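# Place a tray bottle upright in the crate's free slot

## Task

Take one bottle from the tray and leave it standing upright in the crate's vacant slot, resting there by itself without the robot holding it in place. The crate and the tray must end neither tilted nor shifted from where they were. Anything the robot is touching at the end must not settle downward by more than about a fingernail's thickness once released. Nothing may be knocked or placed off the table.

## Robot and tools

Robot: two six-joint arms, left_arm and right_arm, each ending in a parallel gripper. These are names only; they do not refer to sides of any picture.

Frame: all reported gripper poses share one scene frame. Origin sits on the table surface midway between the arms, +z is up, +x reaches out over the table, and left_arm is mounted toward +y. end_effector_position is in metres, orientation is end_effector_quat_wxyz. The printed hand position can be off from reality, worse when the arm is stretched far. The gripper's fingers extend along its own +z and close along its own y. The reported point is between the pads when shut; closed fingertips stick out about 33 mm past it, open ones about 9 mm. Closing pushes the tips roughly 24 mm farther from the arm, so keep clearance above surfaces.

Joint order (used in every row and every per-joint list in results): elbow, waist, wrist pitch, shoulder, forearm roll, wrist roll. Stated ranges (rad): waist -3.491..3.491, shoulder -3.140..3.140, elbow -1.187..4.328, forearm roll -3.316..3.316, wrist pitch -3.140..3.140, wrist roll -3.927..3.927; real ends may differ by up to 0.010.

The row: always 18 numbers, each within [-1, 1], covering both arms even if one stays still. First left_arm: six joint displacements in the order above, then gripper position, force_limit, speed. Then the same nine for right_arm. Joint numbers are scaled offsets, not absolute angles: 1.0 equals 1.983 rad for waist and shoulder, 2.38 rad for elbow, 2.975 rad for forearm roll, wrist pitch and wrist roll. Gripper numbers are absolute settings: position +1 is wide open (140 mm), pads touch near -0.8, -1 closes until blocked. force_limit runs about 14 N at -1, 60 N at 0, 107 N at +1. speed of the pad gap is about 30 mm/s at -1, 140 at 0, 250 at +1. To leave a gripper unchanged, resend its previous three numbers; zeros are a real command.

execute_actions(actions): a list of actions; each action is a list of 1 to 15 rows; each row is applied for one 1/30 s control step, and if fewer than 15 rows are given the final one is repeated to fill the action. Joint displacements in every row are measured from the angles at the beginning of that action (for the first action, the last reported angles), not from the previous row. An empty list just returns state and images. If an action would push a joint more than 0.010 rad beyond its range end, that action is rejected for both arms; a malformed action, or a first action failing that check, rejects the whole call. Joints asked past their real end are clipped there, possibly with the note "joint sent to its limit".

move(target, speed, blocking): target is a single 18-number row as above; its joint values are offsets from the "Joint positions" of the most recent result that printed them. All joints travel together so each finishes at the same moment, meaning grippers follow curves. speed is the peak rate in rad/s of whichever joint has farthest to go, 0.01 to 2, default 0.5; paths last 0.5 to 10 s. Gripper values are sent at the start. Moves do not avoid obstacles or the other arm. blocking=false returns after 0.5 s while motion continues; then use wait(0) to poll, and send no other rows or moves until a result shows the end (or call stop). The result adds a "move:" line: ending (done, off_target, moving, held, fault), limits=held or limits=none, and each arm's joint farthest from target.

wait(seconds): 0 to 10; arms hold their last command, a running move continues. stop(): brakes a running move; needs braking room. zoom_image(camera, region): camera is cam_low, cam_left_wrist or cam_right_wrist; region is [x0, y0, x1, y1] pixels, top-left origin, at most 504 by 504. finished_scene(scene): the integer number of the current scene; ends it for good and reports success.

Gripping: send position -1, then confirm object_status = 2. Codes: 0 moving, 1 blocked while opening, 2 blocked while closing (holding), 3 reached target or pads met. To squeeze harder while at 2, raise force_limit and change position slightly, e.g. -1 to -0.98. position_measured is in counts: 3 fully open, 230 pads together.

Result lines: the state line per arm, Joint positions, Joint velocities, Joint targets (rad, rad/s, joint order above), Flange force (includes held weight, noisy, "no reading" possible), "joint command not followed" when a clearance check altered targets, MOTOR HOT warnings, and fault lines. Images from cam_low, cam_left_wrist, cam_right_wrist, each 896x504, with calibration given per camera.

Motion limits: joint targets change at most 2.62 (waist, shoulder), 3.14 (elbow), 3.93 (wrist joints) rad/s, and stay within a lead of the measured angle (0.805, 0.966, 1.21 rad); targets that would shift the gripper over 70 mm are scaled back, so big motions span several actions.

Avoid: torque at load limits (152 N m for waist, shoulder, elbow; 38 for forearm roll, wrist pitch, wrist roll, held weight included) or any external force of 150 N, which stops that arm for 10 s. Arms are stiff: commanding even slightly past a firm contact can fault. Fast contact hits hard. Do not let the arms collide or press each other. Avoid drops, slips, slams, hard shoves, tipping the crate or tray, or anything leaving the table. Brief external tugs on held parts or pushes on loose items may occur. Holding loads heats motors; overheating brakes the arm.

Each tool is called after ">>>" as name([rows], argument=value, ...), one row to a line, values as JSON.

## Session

>>> execute_actions(actions=[])

Scene clock: 0.00 s.
left_arm: end_effector_position=(+0.4508, -0.1579, +0.3862) position_measured=3 object_status=3 end_effector_quat_wxyz=(+0.194, -0.412, +0.784, -0.422) | right_arm: end_effector_position=(+0.5849, -0.6631, +0.2798) position_measured=3 object_status=3 end_effector_quat_wxyz=(+0.392, +0.885, -0.181, +0.175)
Joint names: [elbow, waist, wrist pitch, shoulder, forearm roll, wrist roll]
Joint positions: left_arm=[-0.225 -0.606 -0.648 -0.266 -0.071  0.138] | right_arm=[-0.248  0.395 -1.399  0.174  0.895  0.543]
Joint velocities: left_arm=[-0.     0.    -0.    -0.    -0.002  0.   ] | right_arm=[-0.001 -0.001 -0.    -0.    -0.    -0.002]
Flange force (N, the push that the arm receives, along the gripper's own x y z axes): no reading
Joint targets: left_arm=[-0.225 -0.606 -0.648 -0.266 -0.071 0.138] | right_arm=[-0.248 0.395 -1.399 0.174 0.895 0.543]
camera_calibration (this result's frames):
cam_left_wrist: T_world_to_cam=[[-0.587157, 0.1301, -0.79895, 0.599274], [0.224823, 0.974377, -0.00655824, 0.0792652], [0.777625, -0.183473, -0.601362, 0.0515094], [0, 0, 0, 1]] pos_world=[0.293992, -0.145749, 0.510285]
cam_right_wrist: T_world_to_cam=[[-0.321356, -0.638087, 0.699697, -0.43748], [-0.928105, 0.358934, -0.0989291, 0.831706], [-0.18802, -0.681184, -0.707557, 0.0430059], [0, 0, 0, 1]] pos_world=[0.63941, -0.548383, 0.418812]

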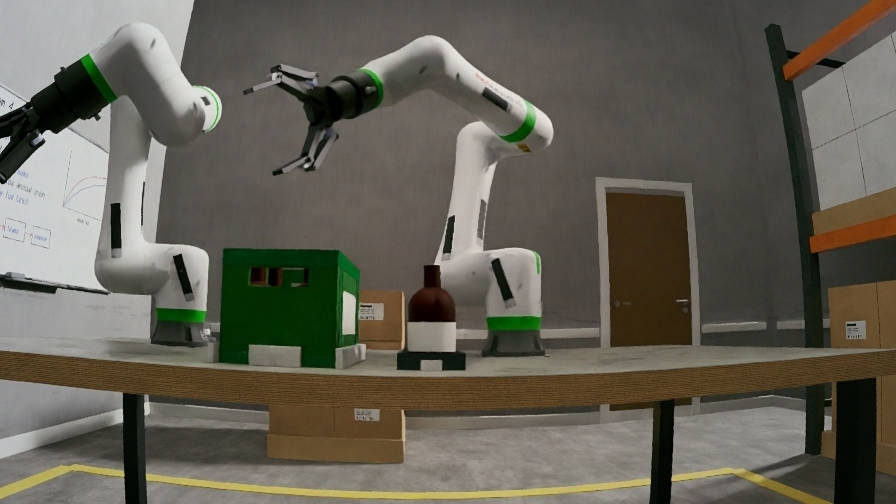

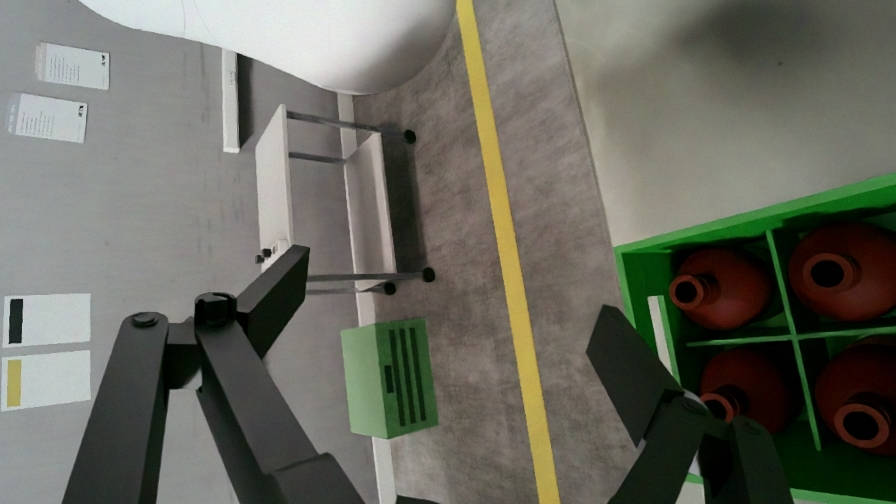

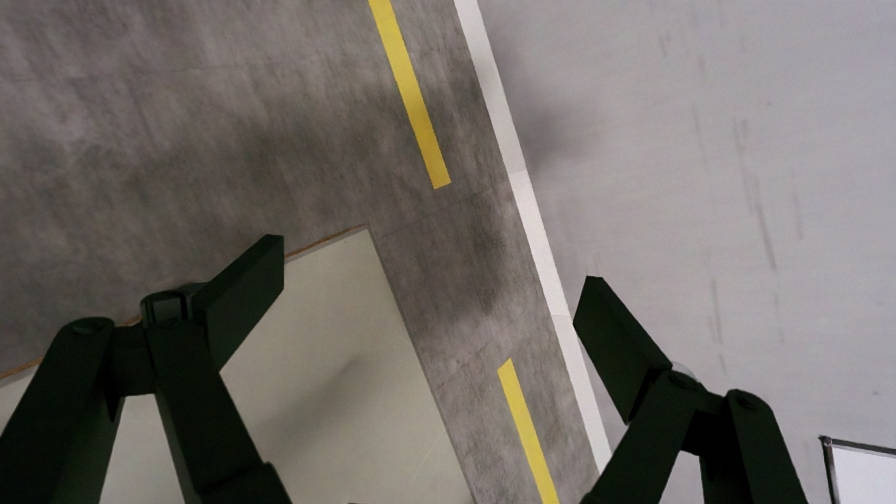

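>>> zoom_image(camera="cam_low", region=[375, 255, 495, 380])

>>> zoom_image(camera="cam_low", region=[200, 235, 385, 380])

Region (375, 255, 495, 380) of cam_low's 896x504 image, scaled by 4.032, with more detail than that image has; it fills the left 484 columns of this view, and the rest is white.

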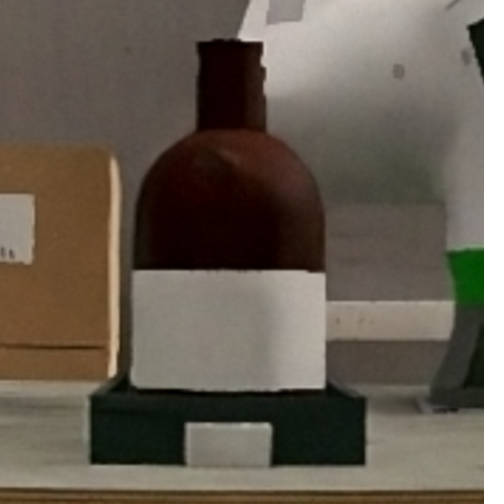

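Region (200, 235, 385, 380) of cam_low's 896x504 image, scaled by 2.724, with more detail than that image has; it fills the top 395 rows of this view, and the rest is white.

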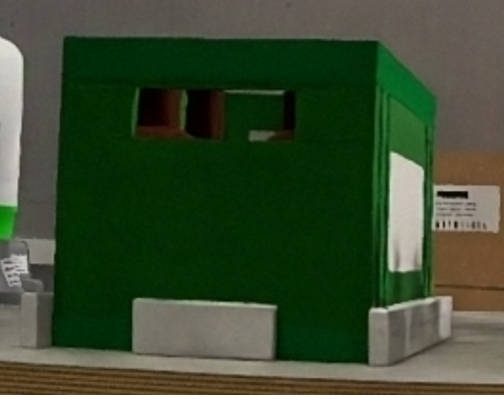

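>>> move(target=[0.0867, 0.2631, -0.3194, 0.1109, 0.0239, 0.5082, 0.0, 0.3, 0, 0, 0, 0, 0, 0, 0, 1, 0, 0], speed=1.2)

>>> zoom_image(camera="cam_left_wrist", region=[350, 120, 570, 340])

>>> zoom_image(camera="cam_low", region=[375, 170, 495, 310])

Scene clock: 34.60 s.
left_arm: end_effector_position=(+0.4378, +0.1252, +0.2499) position_measured=129 object_status=3 end_effector_quat_wxyz=(-0.000, +0.999, -0.053, -0.000) | right_arm: end_effector_position=(+0.5849, -0.6631, +0.2798) position_measured=3 object_status=3 end_effector_quat_wxyz=(+0.392, +0.885, -0.181, +0.175)
Joint names: [elbow, waist, wrist pitch, shoulder, forearm roll, wrist roll]
Joint positions: left_arm=[-0.018 -0.084 -1.599 -0.046 -0.     1.65 ] | right_arm=[-0.248  0.395 -1.399  0.174  0.895  0.543]
Joint velocities: left_arm=[ 0.     0.    -0.002  0.    -0.001  0.002] | right_arm=[ 0.001 -0.002 -0.001  0.    -0.     0.001]
Flange force (N, the push that the arm receives, along the gripper's own x y z axes): left_arm=[-4.6 1.4 -0.4] | right_arm=[9.5 -7.5 -4.8]
Joint targets: left_arm=[-0.018 -0.084 -1.599 -0.046 -0.000 1.650] | right_arm=[-0.248 0.395 -1.399 0.174 0.895 0.543]
move: done; limits=none; left_arm: farthest joint: the waist, 0.000 radians from its target (0.522 radians at the start); right_arm: farthest joint: the waist, 0.000 radians from its target (0.000 radians at the start)
camera_calibration (this result's frames):
cam_left_wrist: T_world_to_cam=[[0.0988825, -0.995075, -0.00686549, 0.0884653], [-0.936144, -0.0953614, 0.338438, 0.361406], [-0.337426, -0.0270385, -0.940964, 0.585017], [0, 0, 0, 1]] pos_world=[0.526981, 0.138312, 0.428773]
cam_right_wrist: T_world_to_cam=[[-0.321355, -0.638087, 0.699697, -0.43748], [-0.928105, 0.358934, -0.0989292, 0.831706], [-0.18802, -0.681183, -0.707558, 0.0430059], [0, 0, 0, 1]] pos_world=[0.63941, -0.548383, 0.418813]

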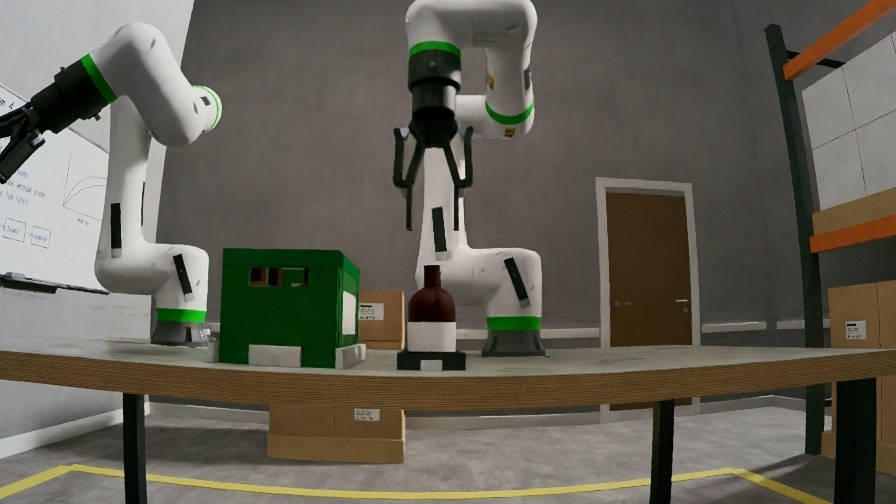

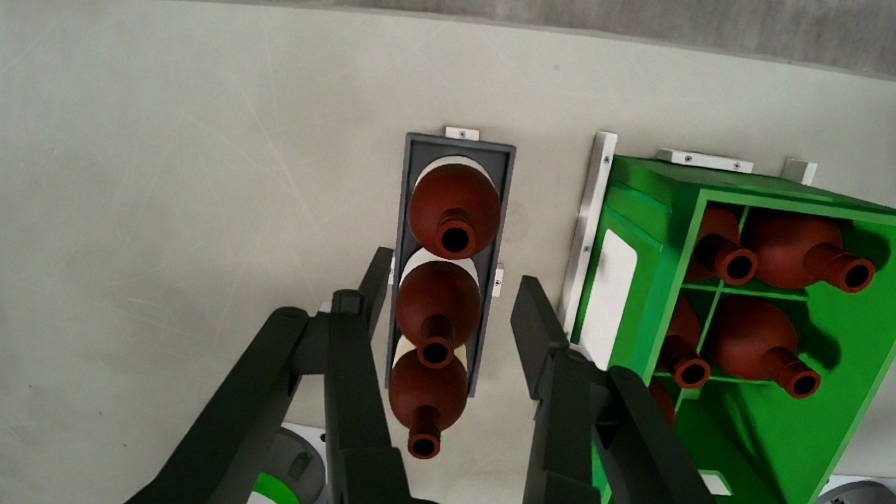

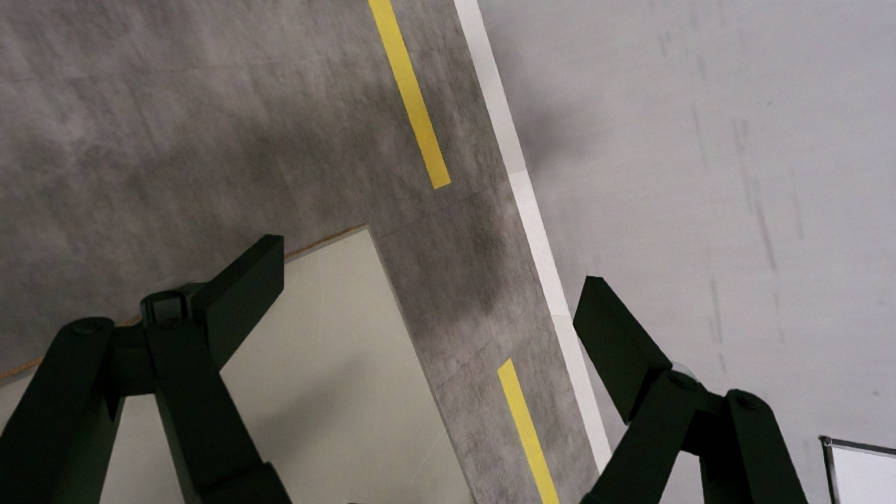

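Region (350, 120, 570, 340) of cam_left_wrist's 896x504 image, scaled by 2.291, with more detail than that image has.

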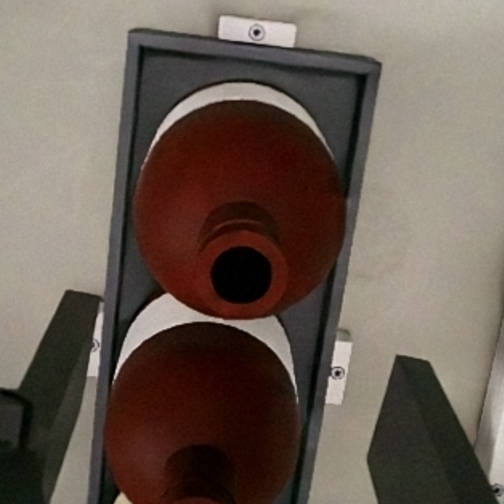

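Region (375, 170, 495, 310) of cam_low's 896x504 image, scaled by 3.600, with more detail than that image has; it fills the left 432 columns of this view, and the rest is white.

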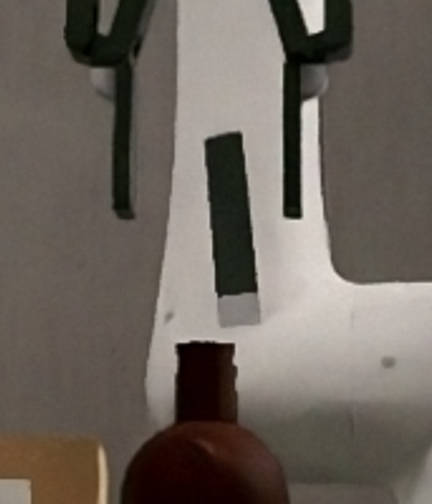

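>>> move(target=[-0.0705, -0.0003, 0.0648, 0.0124, 0, 0, 0.0, 0.3, 0, 0, 0, 0, 0, 0, 0, 1, 0, 0], speed=0.4)

>>> zoom_image(camera="cam_low", region=[375, 210, 495, 330])

>>> zoom_image(camera="cam_left_wrist", region=[330, 150, 580, 400])

Scene clock: 51.87 s.
left_arm: end_effector_position=(+0.4421, +0.1241, +0.1679) position_measured=129 object_status=3 end_effector_quat_wxyz=(-0.000, +0.999, -0.054, +0.000) | right_arm: end_effector_position=(+0.5849, -0.6631, +0.2798) position_measured=3 object_status=3 end_effector_quat_wxyz=(+0.392, +0.885, -0.181, +0.175)
Joint names: [elbow, waist, wrist pitch, shoulder, forearm roll, wrist roll]
Joint positions: left_arm=[-0.186 -0.085 -1.406 -0.021 -0.     1.65 ] | right_arm=[-0.248  0.395 -1.399  0.174  0.895  0.543]
Joint velocities: left_arm=[-0.001  0.     0.002 -0.    -0.     0.   ] | right_arm=[-0.001 -0.001  0.001 -0.    -0.     0.   ]
Flange force (N, the push that the arm receives, along the gripper's own x y z axes): left_arm=[-6.3 0.8 -1.0] | right_arm=[3.5 -6.7 -2.8]
Joint targets: left_arm=[-0.186 -0.085 -1.406 -0.021 -0.000 1.650] | right_arm=[-0.248 0.395 -1.399 0.174 0.895 0.543]
move: done; limits=none; left_arm: farthest joint: the waist, 0.000 radians from its target (0.000 radians at the start); right_arm: farthest joint: the waist, 0.000 radians from its target (0.000 radians at the start)
camera_calibration (this result's frames):
cam_left_wrist: T_world_to_cam=[[0.0983261, -0.995132, -0.00667919, 0.0865979], [-0.936332, -0.0947853, 0.338081, 0.393212], [-0.337069, -0.0269883, -0.941093, 0.509143], [0, 0, 0, 1]] pos_world=[0.531278, 0.137188, 0.346792]
cam_right_wrist: T_world_to_cam=[[-0.321356, -0.638087, 0.699697, -0.43748], [-0.928105, 0.358934, -0.0989292, 0.831706], [-0.18802, -0.681184, -0.707558, 0.0430059], [0, 0, 0, 1]] pos_world=[0.63941, -0.548383, 0.418813]

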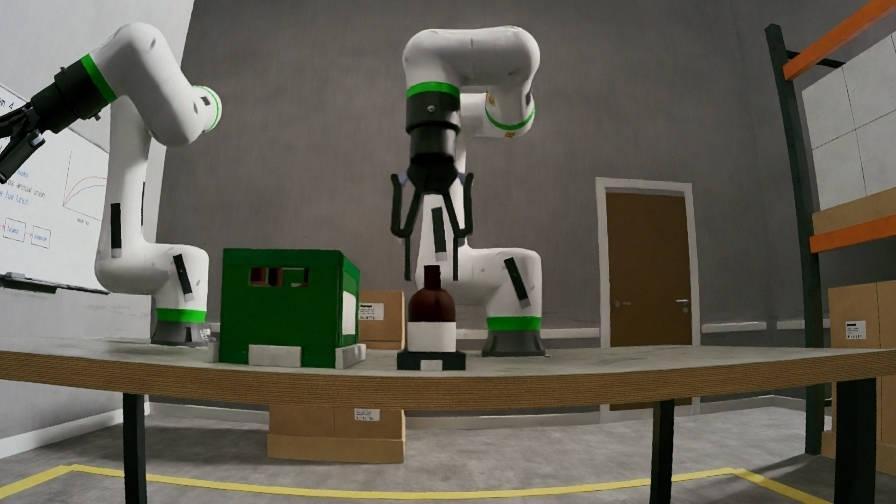

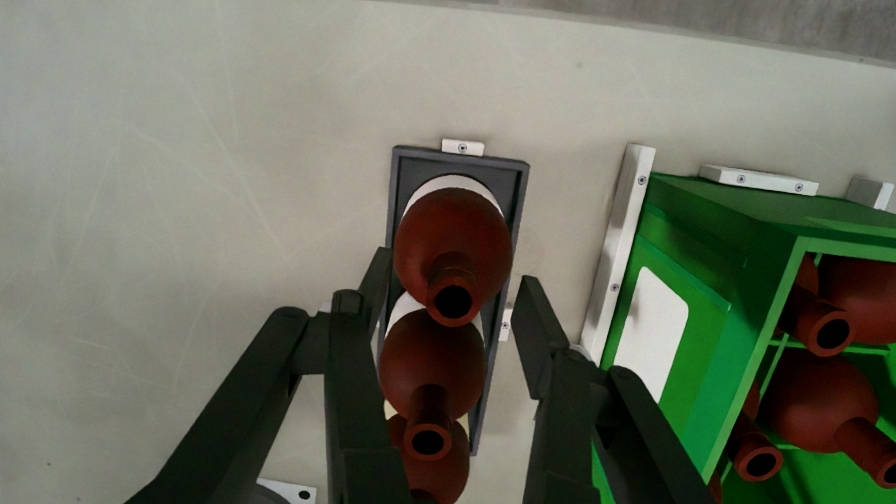

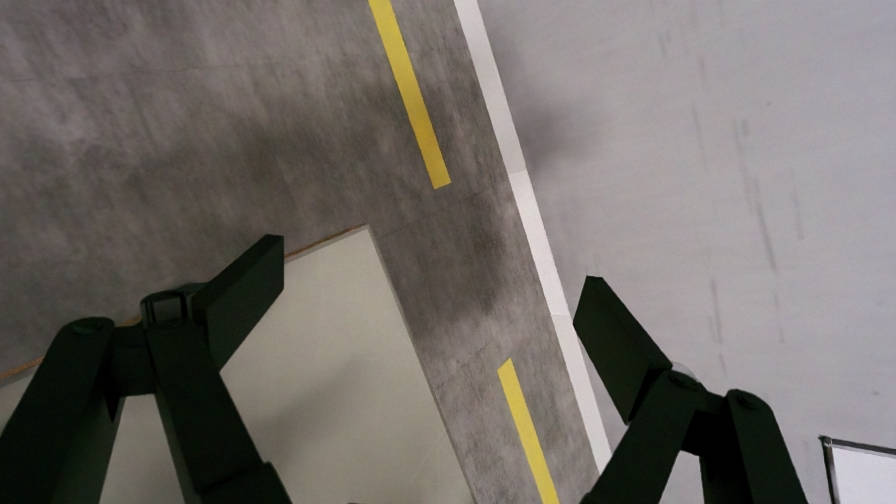

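Region (375, 210, 495, 330) of cam_low's 896x504 image, scaled by 4.200, with more detail than that image has.

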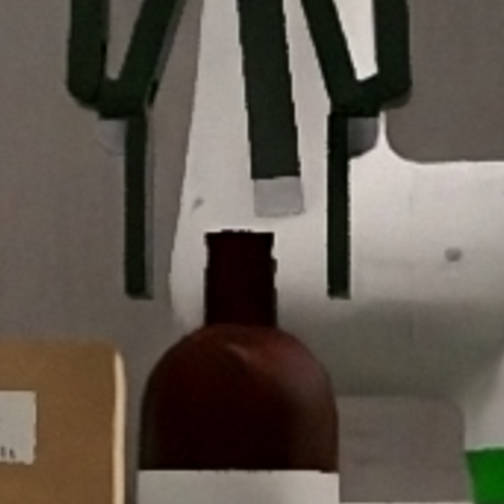

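Region (330, 150, 580, 400) of cam_left_wrist's 896x504 image, scaled by 2.016, with more detail than that image has.

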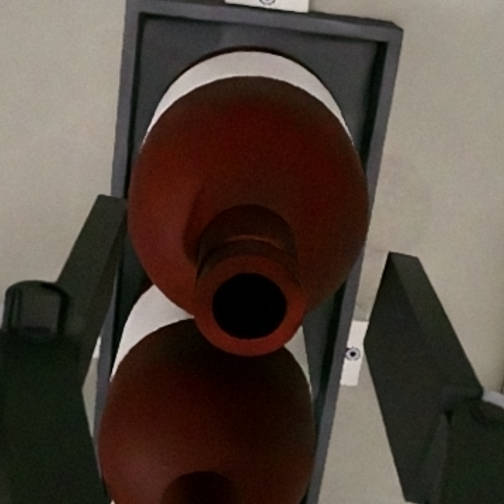

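>>> execute_actions([
  [[0, 0, 0, 0, 0, 0, -1, 0.3, -0.1, 0, 0, 0, 0, 0, 0, 1, 0, 0]],
])

Scene clock: 60.77 s.
left_arm: end_effector_position=(+0.4421, +0.1241, +0.1679) position_measured=197 object_status=0 end_effector_quat_wxyz=(-0.000, +0.999, -0.054, +0.000) | right_arm: end_effector_position=(+0.5849, -0.6631, +0.2798) position_measured=3 object_status=3 end_effector_quat_wxyz=(+0.392, +0.885, -0.181, +0.175)
Joint names: [elbow, waist, wrist pitch, shoulder, forearm roll, wrist roll]
Joint positions: left_arm=[-0.186 -0.085 -1.406 -0.021 -0.     1.65 ] | right_arm=[-0.248  0.395 -1.399  0.174  0.895  0.543]
Joint velocities: left_arm=[-0.    -0.     0.001 -0.    -0.001 -0.001] | right_arm=[ 0.    -0.002  0.     0.    -0.001  0.   ]
Flange force (N, the push that the arm receives, along the gripper's own x y z axes): left_arm=[-4.5 -1.2 -10.5] | right_arm=[5.3 -7.6 -5.0]
Joint targets: left_arm=[-0.186 -0.085 -1.406 -0.021 -0.000 1.650] | right_arm=[-0.248 0.395 -1.399 0.174 0.895 0.543]
camera_calibration (this result's frames):
cam_left_wrist: T_world_to_cam=[[0.0982562, -0.995138, -0.00673298, 0.0866556], [-0.936358, -0.0947395, 0.338021, 0.393261], [-0.337016, -0.0269082, -0.941114, 0.509105], [0, 0, 0, 1]] pos_world=[0.531295, 0.137191, 0.346779]
cam_right_wrist: T_world_to_cam=[[-0.321355, -0.638087, 0.699697, -0.43748], [-0.928105, 0.358934, -0.098929, 0.831706], [-0.18802, -0.681183, -0.707558, 0.0430059], [0, 0, 0, 1]] pos_world=[0.63941, -0.548383, 0.418812]

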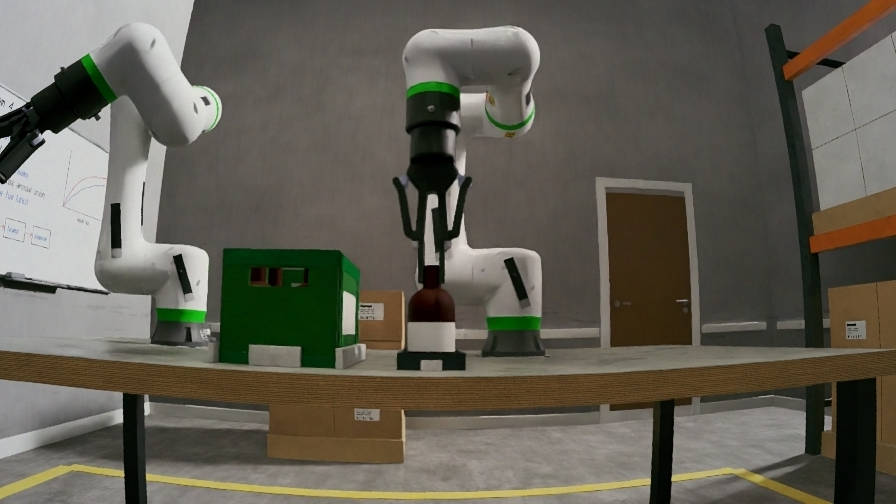

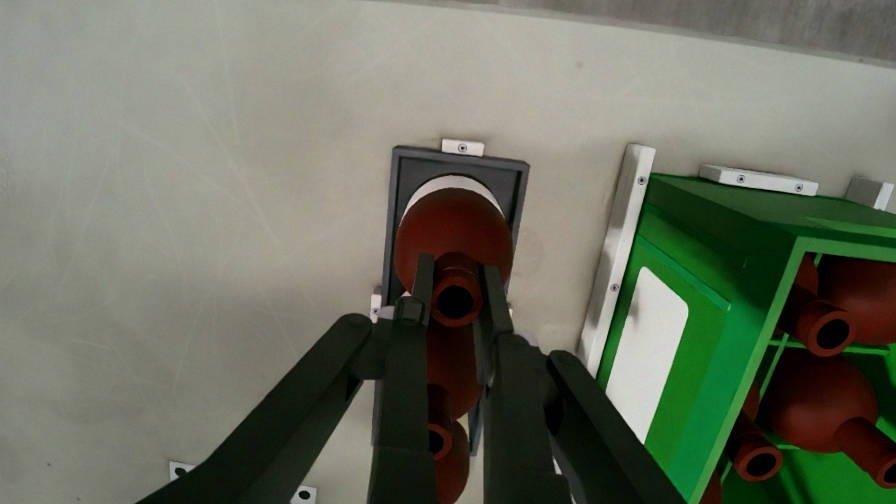

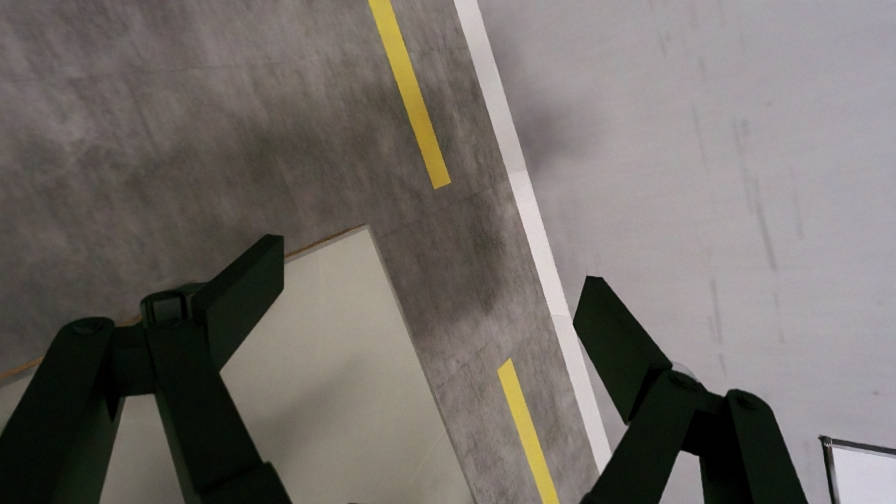

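>>> move(target=[0.1825, 0, -0.1561, -0.0151, 0, 0, -1, 0.3, -0.1, 0, 0, 0, 0, 0, 0, 1, 0, 0], speed=0.6)

>>> zoom_image(camera="cam_left_wrist", region=[540, 110, 896, 466])

Scene clock: 65.20 s.
left_arm: end_effector_position=(+0.4170, +0.1288, +0.3648) position_measured=197 object_status=2 end_effector_quat_wxyz=(-0.000, +0.999, -0.054, +0.000) | right_arm: end_effector_position=(+0.5849, -0.6631, +0.2798) position_measured=3 object_status=3 end_effector_quat_wxyz=(+0.392, +0.885, -0.181, +0.175)
Joint names: [elbow, waist, wrist pitch, shoulder, forearm roll, wrist roll]
Joint positions: left_arm=[ 0.248 -0.085 -1.87  -0.051 -0.     1.65 ] | right_arm=[-0.248  0.395 -1.399  0.174  0.895  0.543]
Joint velocities: left_arm=[ 0.001 -0.    -0.     0.     0.    -0.002] | right_arm=[-0.    -0.001  0.001 -0.     0.001  0.001]
Flange force (N, the push that the arm receives, along the gripper's own x y z axes): left_arm=[-5.5 -1.7 5.7] | right_arm=[4.9 -6.8 -4.6]
Joint targets: left_arm=[0.248 -0.085 -1.870 -0.051 -0.000 1.650] | right_arm=[-0.248 0.395 -1.399 0.174 0.895 0.543]
move: done; limits=none; left_arm: farthest joint: the waist, 0.000 radians from its target (0.000 radians at the start); right_arm: farthest joint: the waist, 0.000 radians from its target (0.000 radians at the start)
camera_calibration (this result's frames):
cam_left_wrist: T_world_to_cam=[[0.0983753, -0.995127, -0.00670019, 0.0951111], [-0.936297, -0.0948364, 0.338162, 0.303497], [-0.337149, -0.0269934, -0.941064, 0.686115], [0, 0, 0, 1]] pos_world=[0.50613, 0.141951, 0.543684]
cam_right_wrist: T_world_to_cam=[[-0.321355, -0.638087, 0.699697, -0.43748], [-0.928105, 0.358934, -0.0989291, 0.831706], [-0.18802, -0.681183, -0.707558, 0.0430059], [0, 0, 0, 1]] pos_world=[0.63941, -0.548383, 0.418812]

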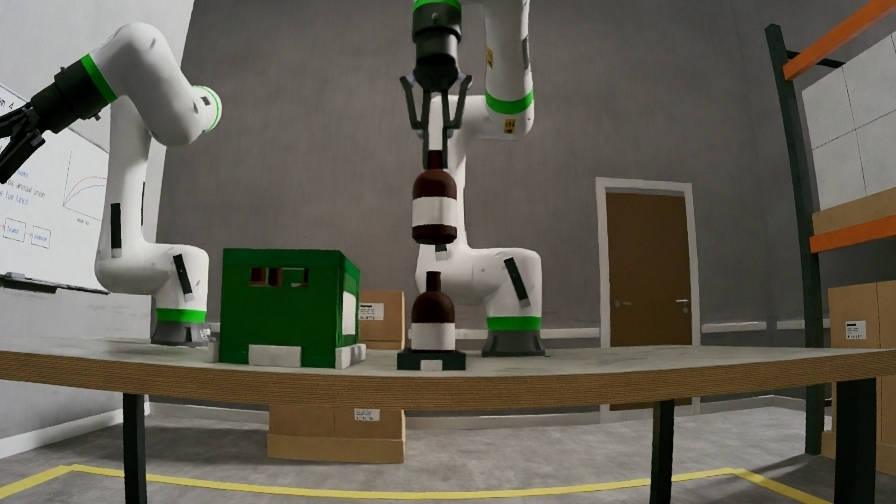

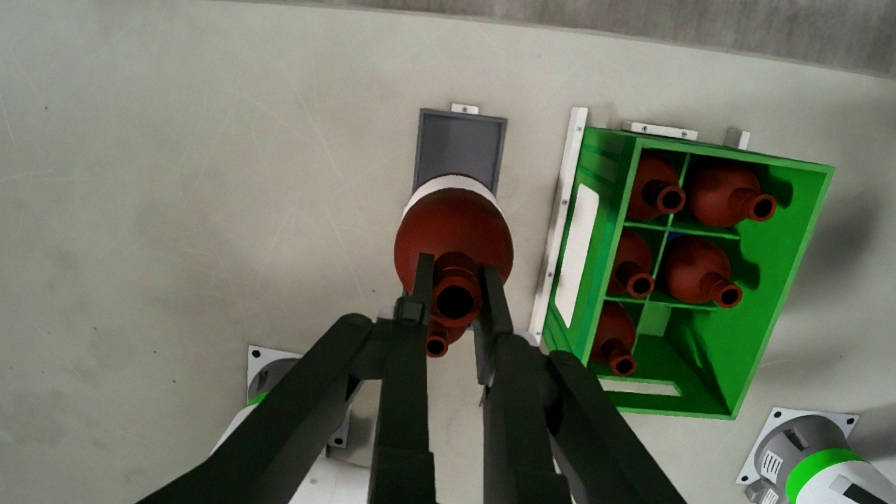

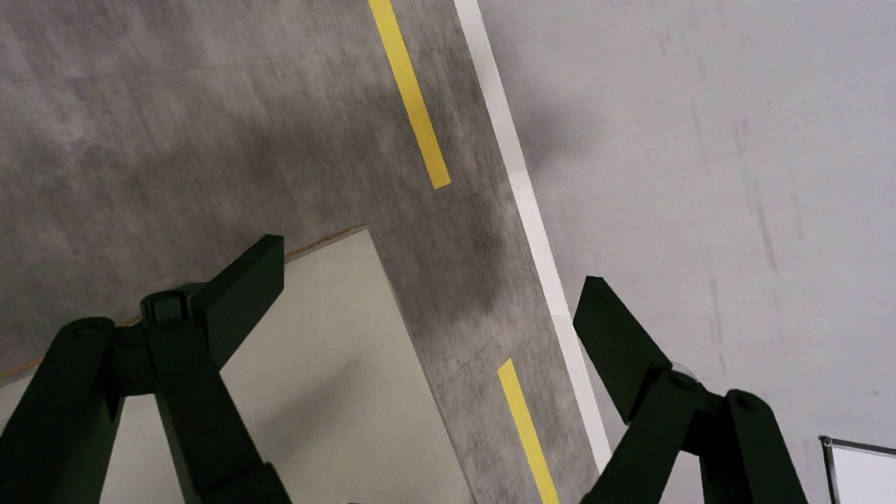

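Region (540, 110, 896, 466) of cam_left_wrist's 896x504 image, scaled by 1.416, with more detail than that image has.

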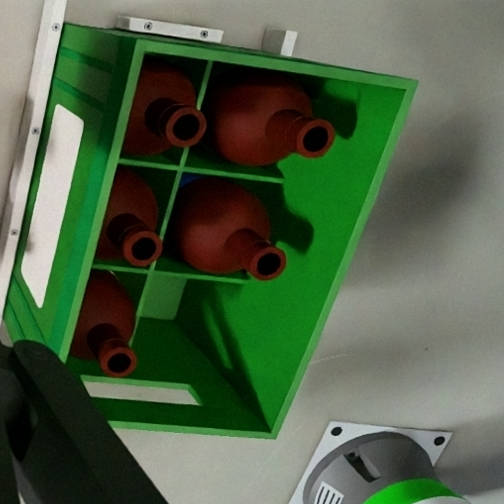

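>>> move(target=[0.1218, -0.3606, -0.0007, 0.1451, 0, 0, -1, 0.3, -0.1, 0, 0, 0, 0, 0, 0, 1, 0, 0], speed=0.7)

>>> zoom_image(camera="cam_left_wrist", region=[300, 60, 552, 312])

Scene clock: 86.67 s.
left_arm: end_effector_position=(+0.2702, -0.1491, +0.3548) position_measured=197 object_status=2 end_effector_quat_wxyz=(+0.000, +0.917, -0.400, +0.000) | right_arm: end_effector_position=(+0.5849, -0.6631, +0.2798) position_measured=3 object_status=3 end_effector_quat_wxyz=(+0.392, +0.885, -0.181, +0.175)
Joint names: [elbow, waist, wrist pitch, shoulder, forearm roll, wrist roll]
Joint positions: left_arm=[ 0.538 -0.8   -1.872  0.236 -0.     1.65 ] | right_arm=[-0.248  0.395 -1.399  0.174  0.895  0.543]
Joint velocities: left_arm=[ 0.001 -0.001  0.     0.     0.001  0.002] | right_arm=[-0.    -0.     0.001  0.     0.001  0.001]
Flange force (N, the push that the arm receives, along the gripper's own x y z axes): left_arm=[-7.9 -1.2 8.4] | right_arm=[6.6 -6.8 -4.0]
Joint targets: left_arm=[0.538 -0.800 -1.872 0.236 -0.000 1.650] | right_arm=[-0.248 0.395 -1.399 0.174 0.895 0.543]
move: done; limits=none; left_arm: farthest joint: the waist, 0.000 radians from its target (0.715 radians at the start); right_arm: farthest joint: the waist, 0.000 radians from its target (0.000 radians at the start)
camera_calibration (this result's frames):
cam_left_wrist: T_world_to_cam=[[-0.578221, -0.815853, -0.00665092, 0.0424054], [-0.769112, 0.542337, 0.338139, 0.192933], [-0.272264, 0.200634, -0.941073, 0.636146], [0, 0, 0, 1]] pos_world=[0.346107, -0.197671, 0.533704]
cam_right_wrist: T_world_to_cam=[[-0.321355, -0.638087, 0.699697, -0.43748], [-0.928105, 0.358934, -0.098929, 0.831706], [-0.18802, -0.681183, -0.707558, 0.0430059], [0, 0, 0, 1]] pos_world=[0.63941, -0.548383, 0.418812]

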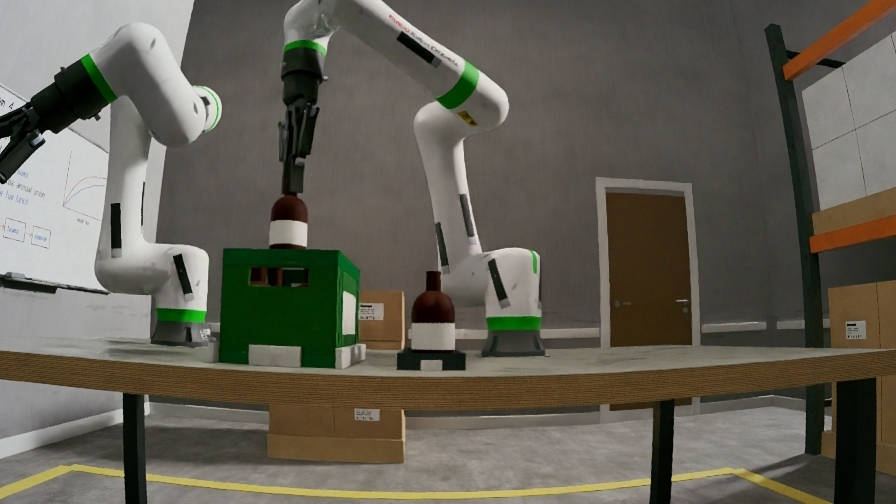

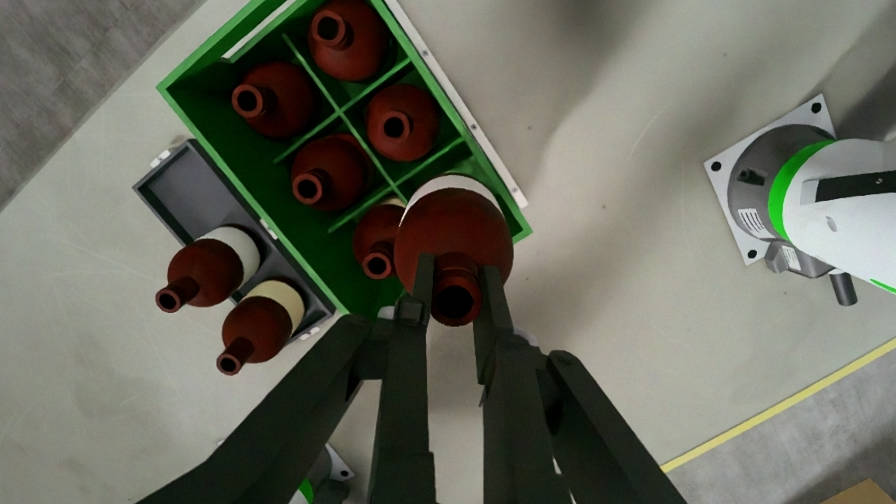

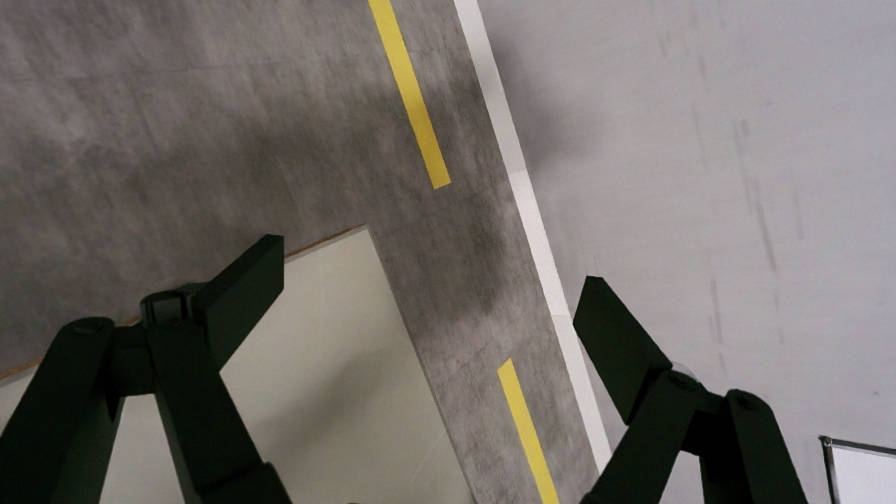

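Region (300, 60, 552, 312) of cam_left_wrist's 896x504 image, scaled by 2.000, with more detail than that image has.

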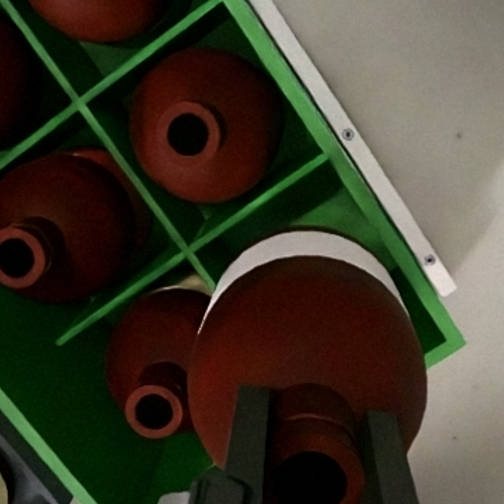

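>>> move(target=[-0.0951, -0.0025, 0.0595, -0.0249, 0, 0, -1, 0.3, -0.1, 0, 0, 0, 0, 0, 0, 1, 0, 0], speed=0.35)

>>> zoom_image(camera="cam_left_wrist", region=[320, 80, 572, 332])

Scene clock: 111.40 s.
left_arm: end_effector_position=(+0.2655, -0.1472, +0.2848) position_measured=197 object_status=2 end_effector_quat_wxyz=(+0.000, +0.916, -0.402, +0.000) | right_arm: end_effector_position=(+0.5849, -0.6631, +0.2798) position_measured=3 object_status=3 end_effector_quat_wxyz=(+0.392, +0.885, -0.181, +0.175)
Joint names: [elbow, waist, wrist pitch, shoulder, forearm roll, wrist roll]
Joint positions: left_arm=[ 0.312 -0.805 -1.695  0.187 -0.     1.65 ] | right_arm=[-0.248  0.395 -1.399  0.174  0.895  0.543]
Joint velocities: left_arm=[-0.001 -0.001  0.001 -0.    -0.001 -0.001] | right_arm=[ 0.    -0.001  0.    -0.     0.002 -0.001]
Flange force (N, the push that the arm receives, along the gripper's own x y z axes): left_arm=[-6.1 0.0 4.2] | right_arm=[3.0 -6.1 -2.1]
Joint targets: left_arm=[0.312 -0.805 -1.695 0.187 -0.000 1.650] | right_arm=[-0.248 0.395 -1.399 0.174 0.895 0.543]
move: done; limits=none; left_arm: farthest joint: the waist, 0.000 radians from its target (0.005 radians at the start); right_arm: farthest joint: the waist, 0.000 radians from its target (0.000 radians at the start)
camera_calibration (this result's frames):
cam_left_wrist: T_world_to_cam=[[-0.58223, -0.812997, -0.00667442, 0.0422793], [-0.766459, 0.546126, 0.338064, 0.211897], [-0.2712, 0.201946, -0.9411, 0.568556], [0, 0, 0, 1]] pos_world=[0.341219, -0.196168, 0.463715]
cam_right_wrist: T_world_to_cam=[[-0.321355, -0.638087, 0.699697, -0.43748], [-0.928105, 0.358934, -0.0989291, 0.831706], [-0.18802, -0.681184, -0.707557, 0.0430059], [0, 0, 0, 1]] pos_world=[0.63941, -0.548383, 0.418812]

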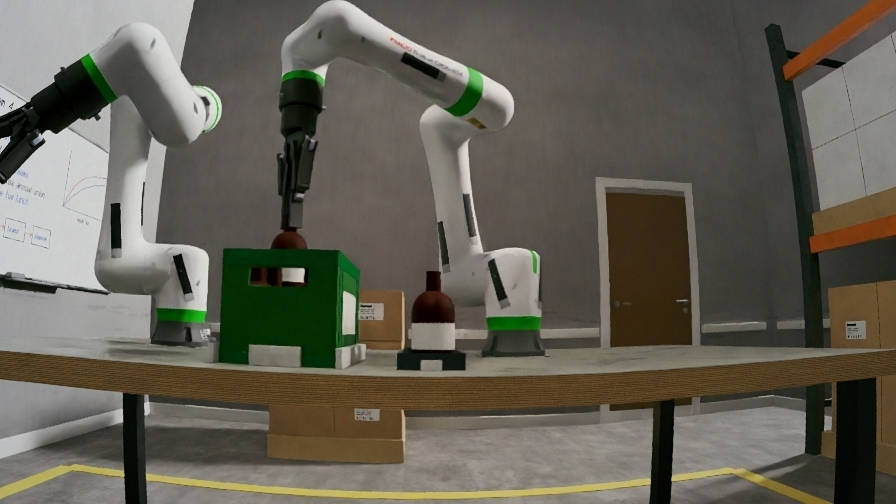

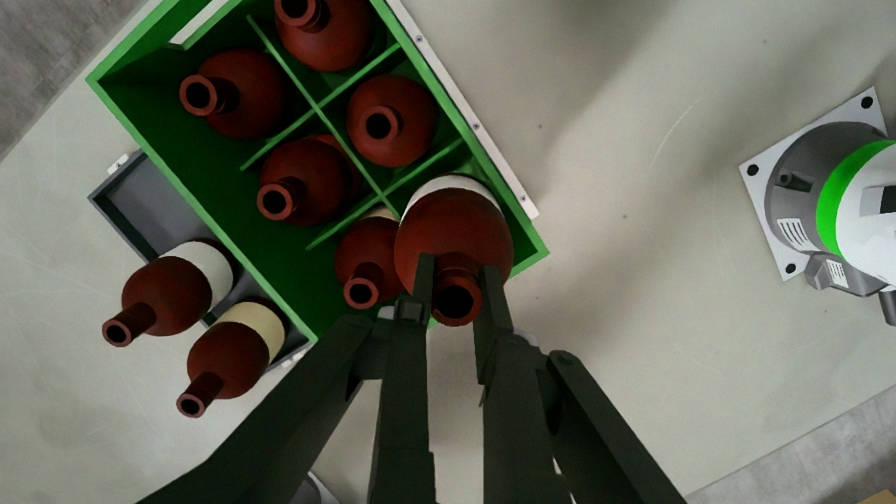

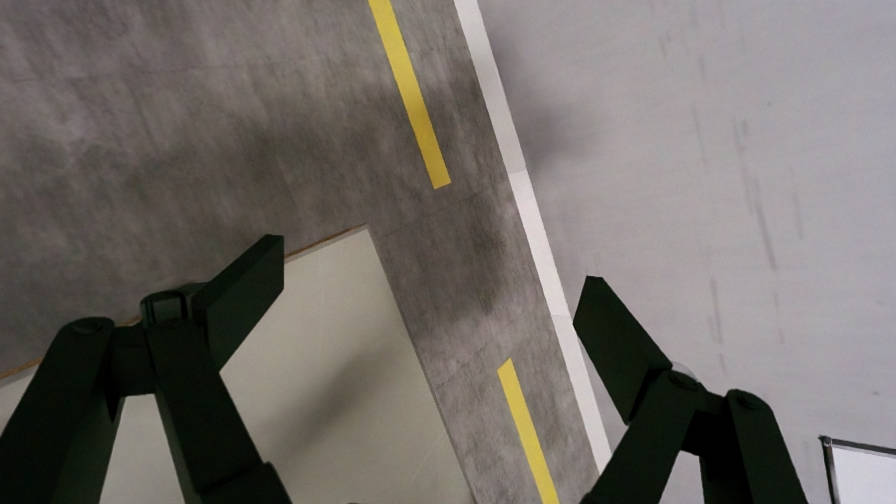

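Region (320, 80, 572, 332) of cam_left_wrist's 896x504 image, scaled by 2.000, with more detail than that image has.

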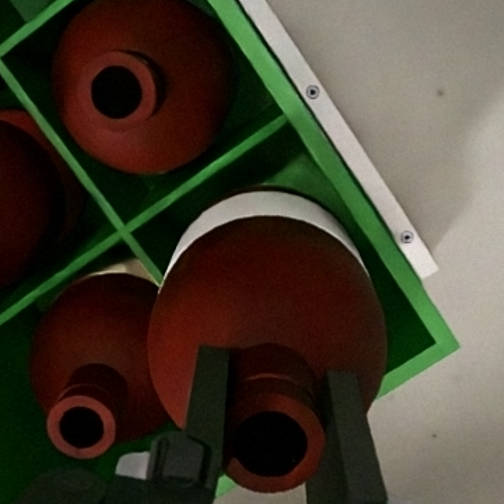

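>>> move(target=[-0.1071, 0, 0.0855, -0.0003, 0, 0, -1, 0.3, -0.1, 0, 0, 0, 0, 0, 0, 1, 0, 0], speed=0.32)

Scene clock: 125.23 s.
left_arm: end_effector_position=(+0.2653, -0.1469, +0.1759) position_measured=197 object_status=2 end_effector_quat_wxyz=(+0.000, +0.916, -0.402, +0.000) | right_arm: end_effector_position=(+0.5849, -0.6631, +0.2798) position_measured=3 object_status=3 end_effector_quat_wxyz=(+0.392, +0.885, -0.181, +0.175)
Joint names: [elbow, waist, wrist pitch, shoulder, forearm roll, wrist roll]
Joint positions: left_arm=[ 0.057 -0.805 -1.441  0.186 -0.     1.65 ] | right_arm=[-0.248  0.395 -1.399  0.174  0.895  0.543]
Joint velocities: left_arm=[-0.001 -0.    -0.001  0.    -0.001  0.001] | right_arm=[-0.    -0.002 -0.002  0.     0.001  0.   ]
Flange force (N, the push that the arm receives, along the gripper's own x y z axes): left_arm=[-3.1 -1.3 1.3] | right_arm=[3.3 -6.8 -2.9]
Joint targets: left_arm=[0.057 -0.805 -1.441 0.186 -0.000 1.650] | right_arm=[-0.248 0.395 -1.399 0.174 0.895 0.543]
move: done; limits=none; left_arm: farthest joint: the waist, 0.000 radians from its target (0.000 radians at the start); right_arm: farthest joint: the waist, 0.000 radians from its target (0.000 radians at the start)
camera_calibration (this result's frames):
cam_left_wrist: T_world_to_cam=[[-0.582258, -0.812977, -0.00664014, 0.0416853], [-0.766458, 0.546181, 0.337977, 0.248327], [-0.271141, 0.201879, -0.941131, 0.465837], [0, 0, 0, 1]] pos_world=[0.340911, -0.195785, 0.354762]
cam_right_wrist: T_world_to_cam=[[-0.321356, -0.638087, 0.699697, -0.43748], [-0.928105, 0.358934, -0.0989292, 0.831706], [-0.18802, -0.681184, -0.707558, 0.0430059], [0, 0, 0, 1]] pos_world=[0.63941, -0.548383, 0.418813]

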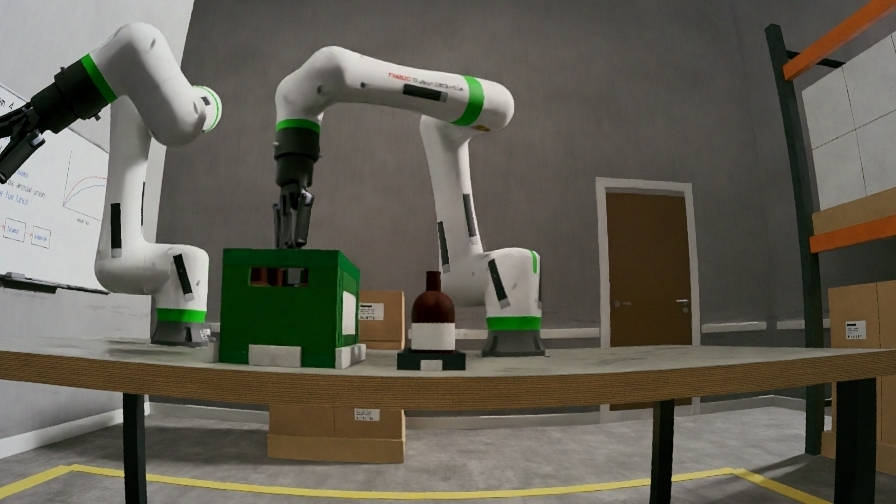

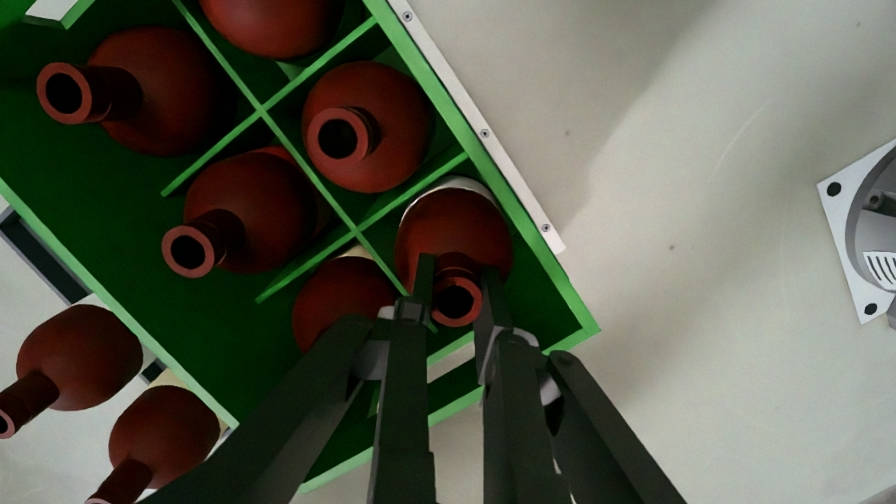

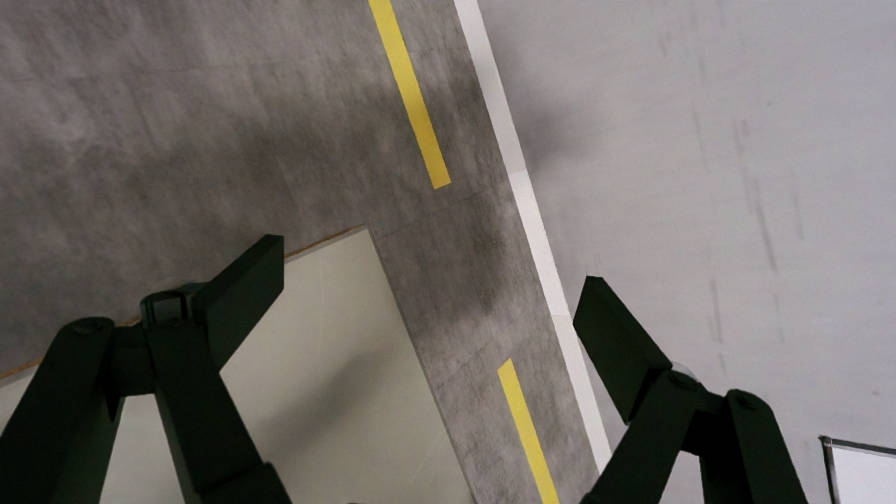

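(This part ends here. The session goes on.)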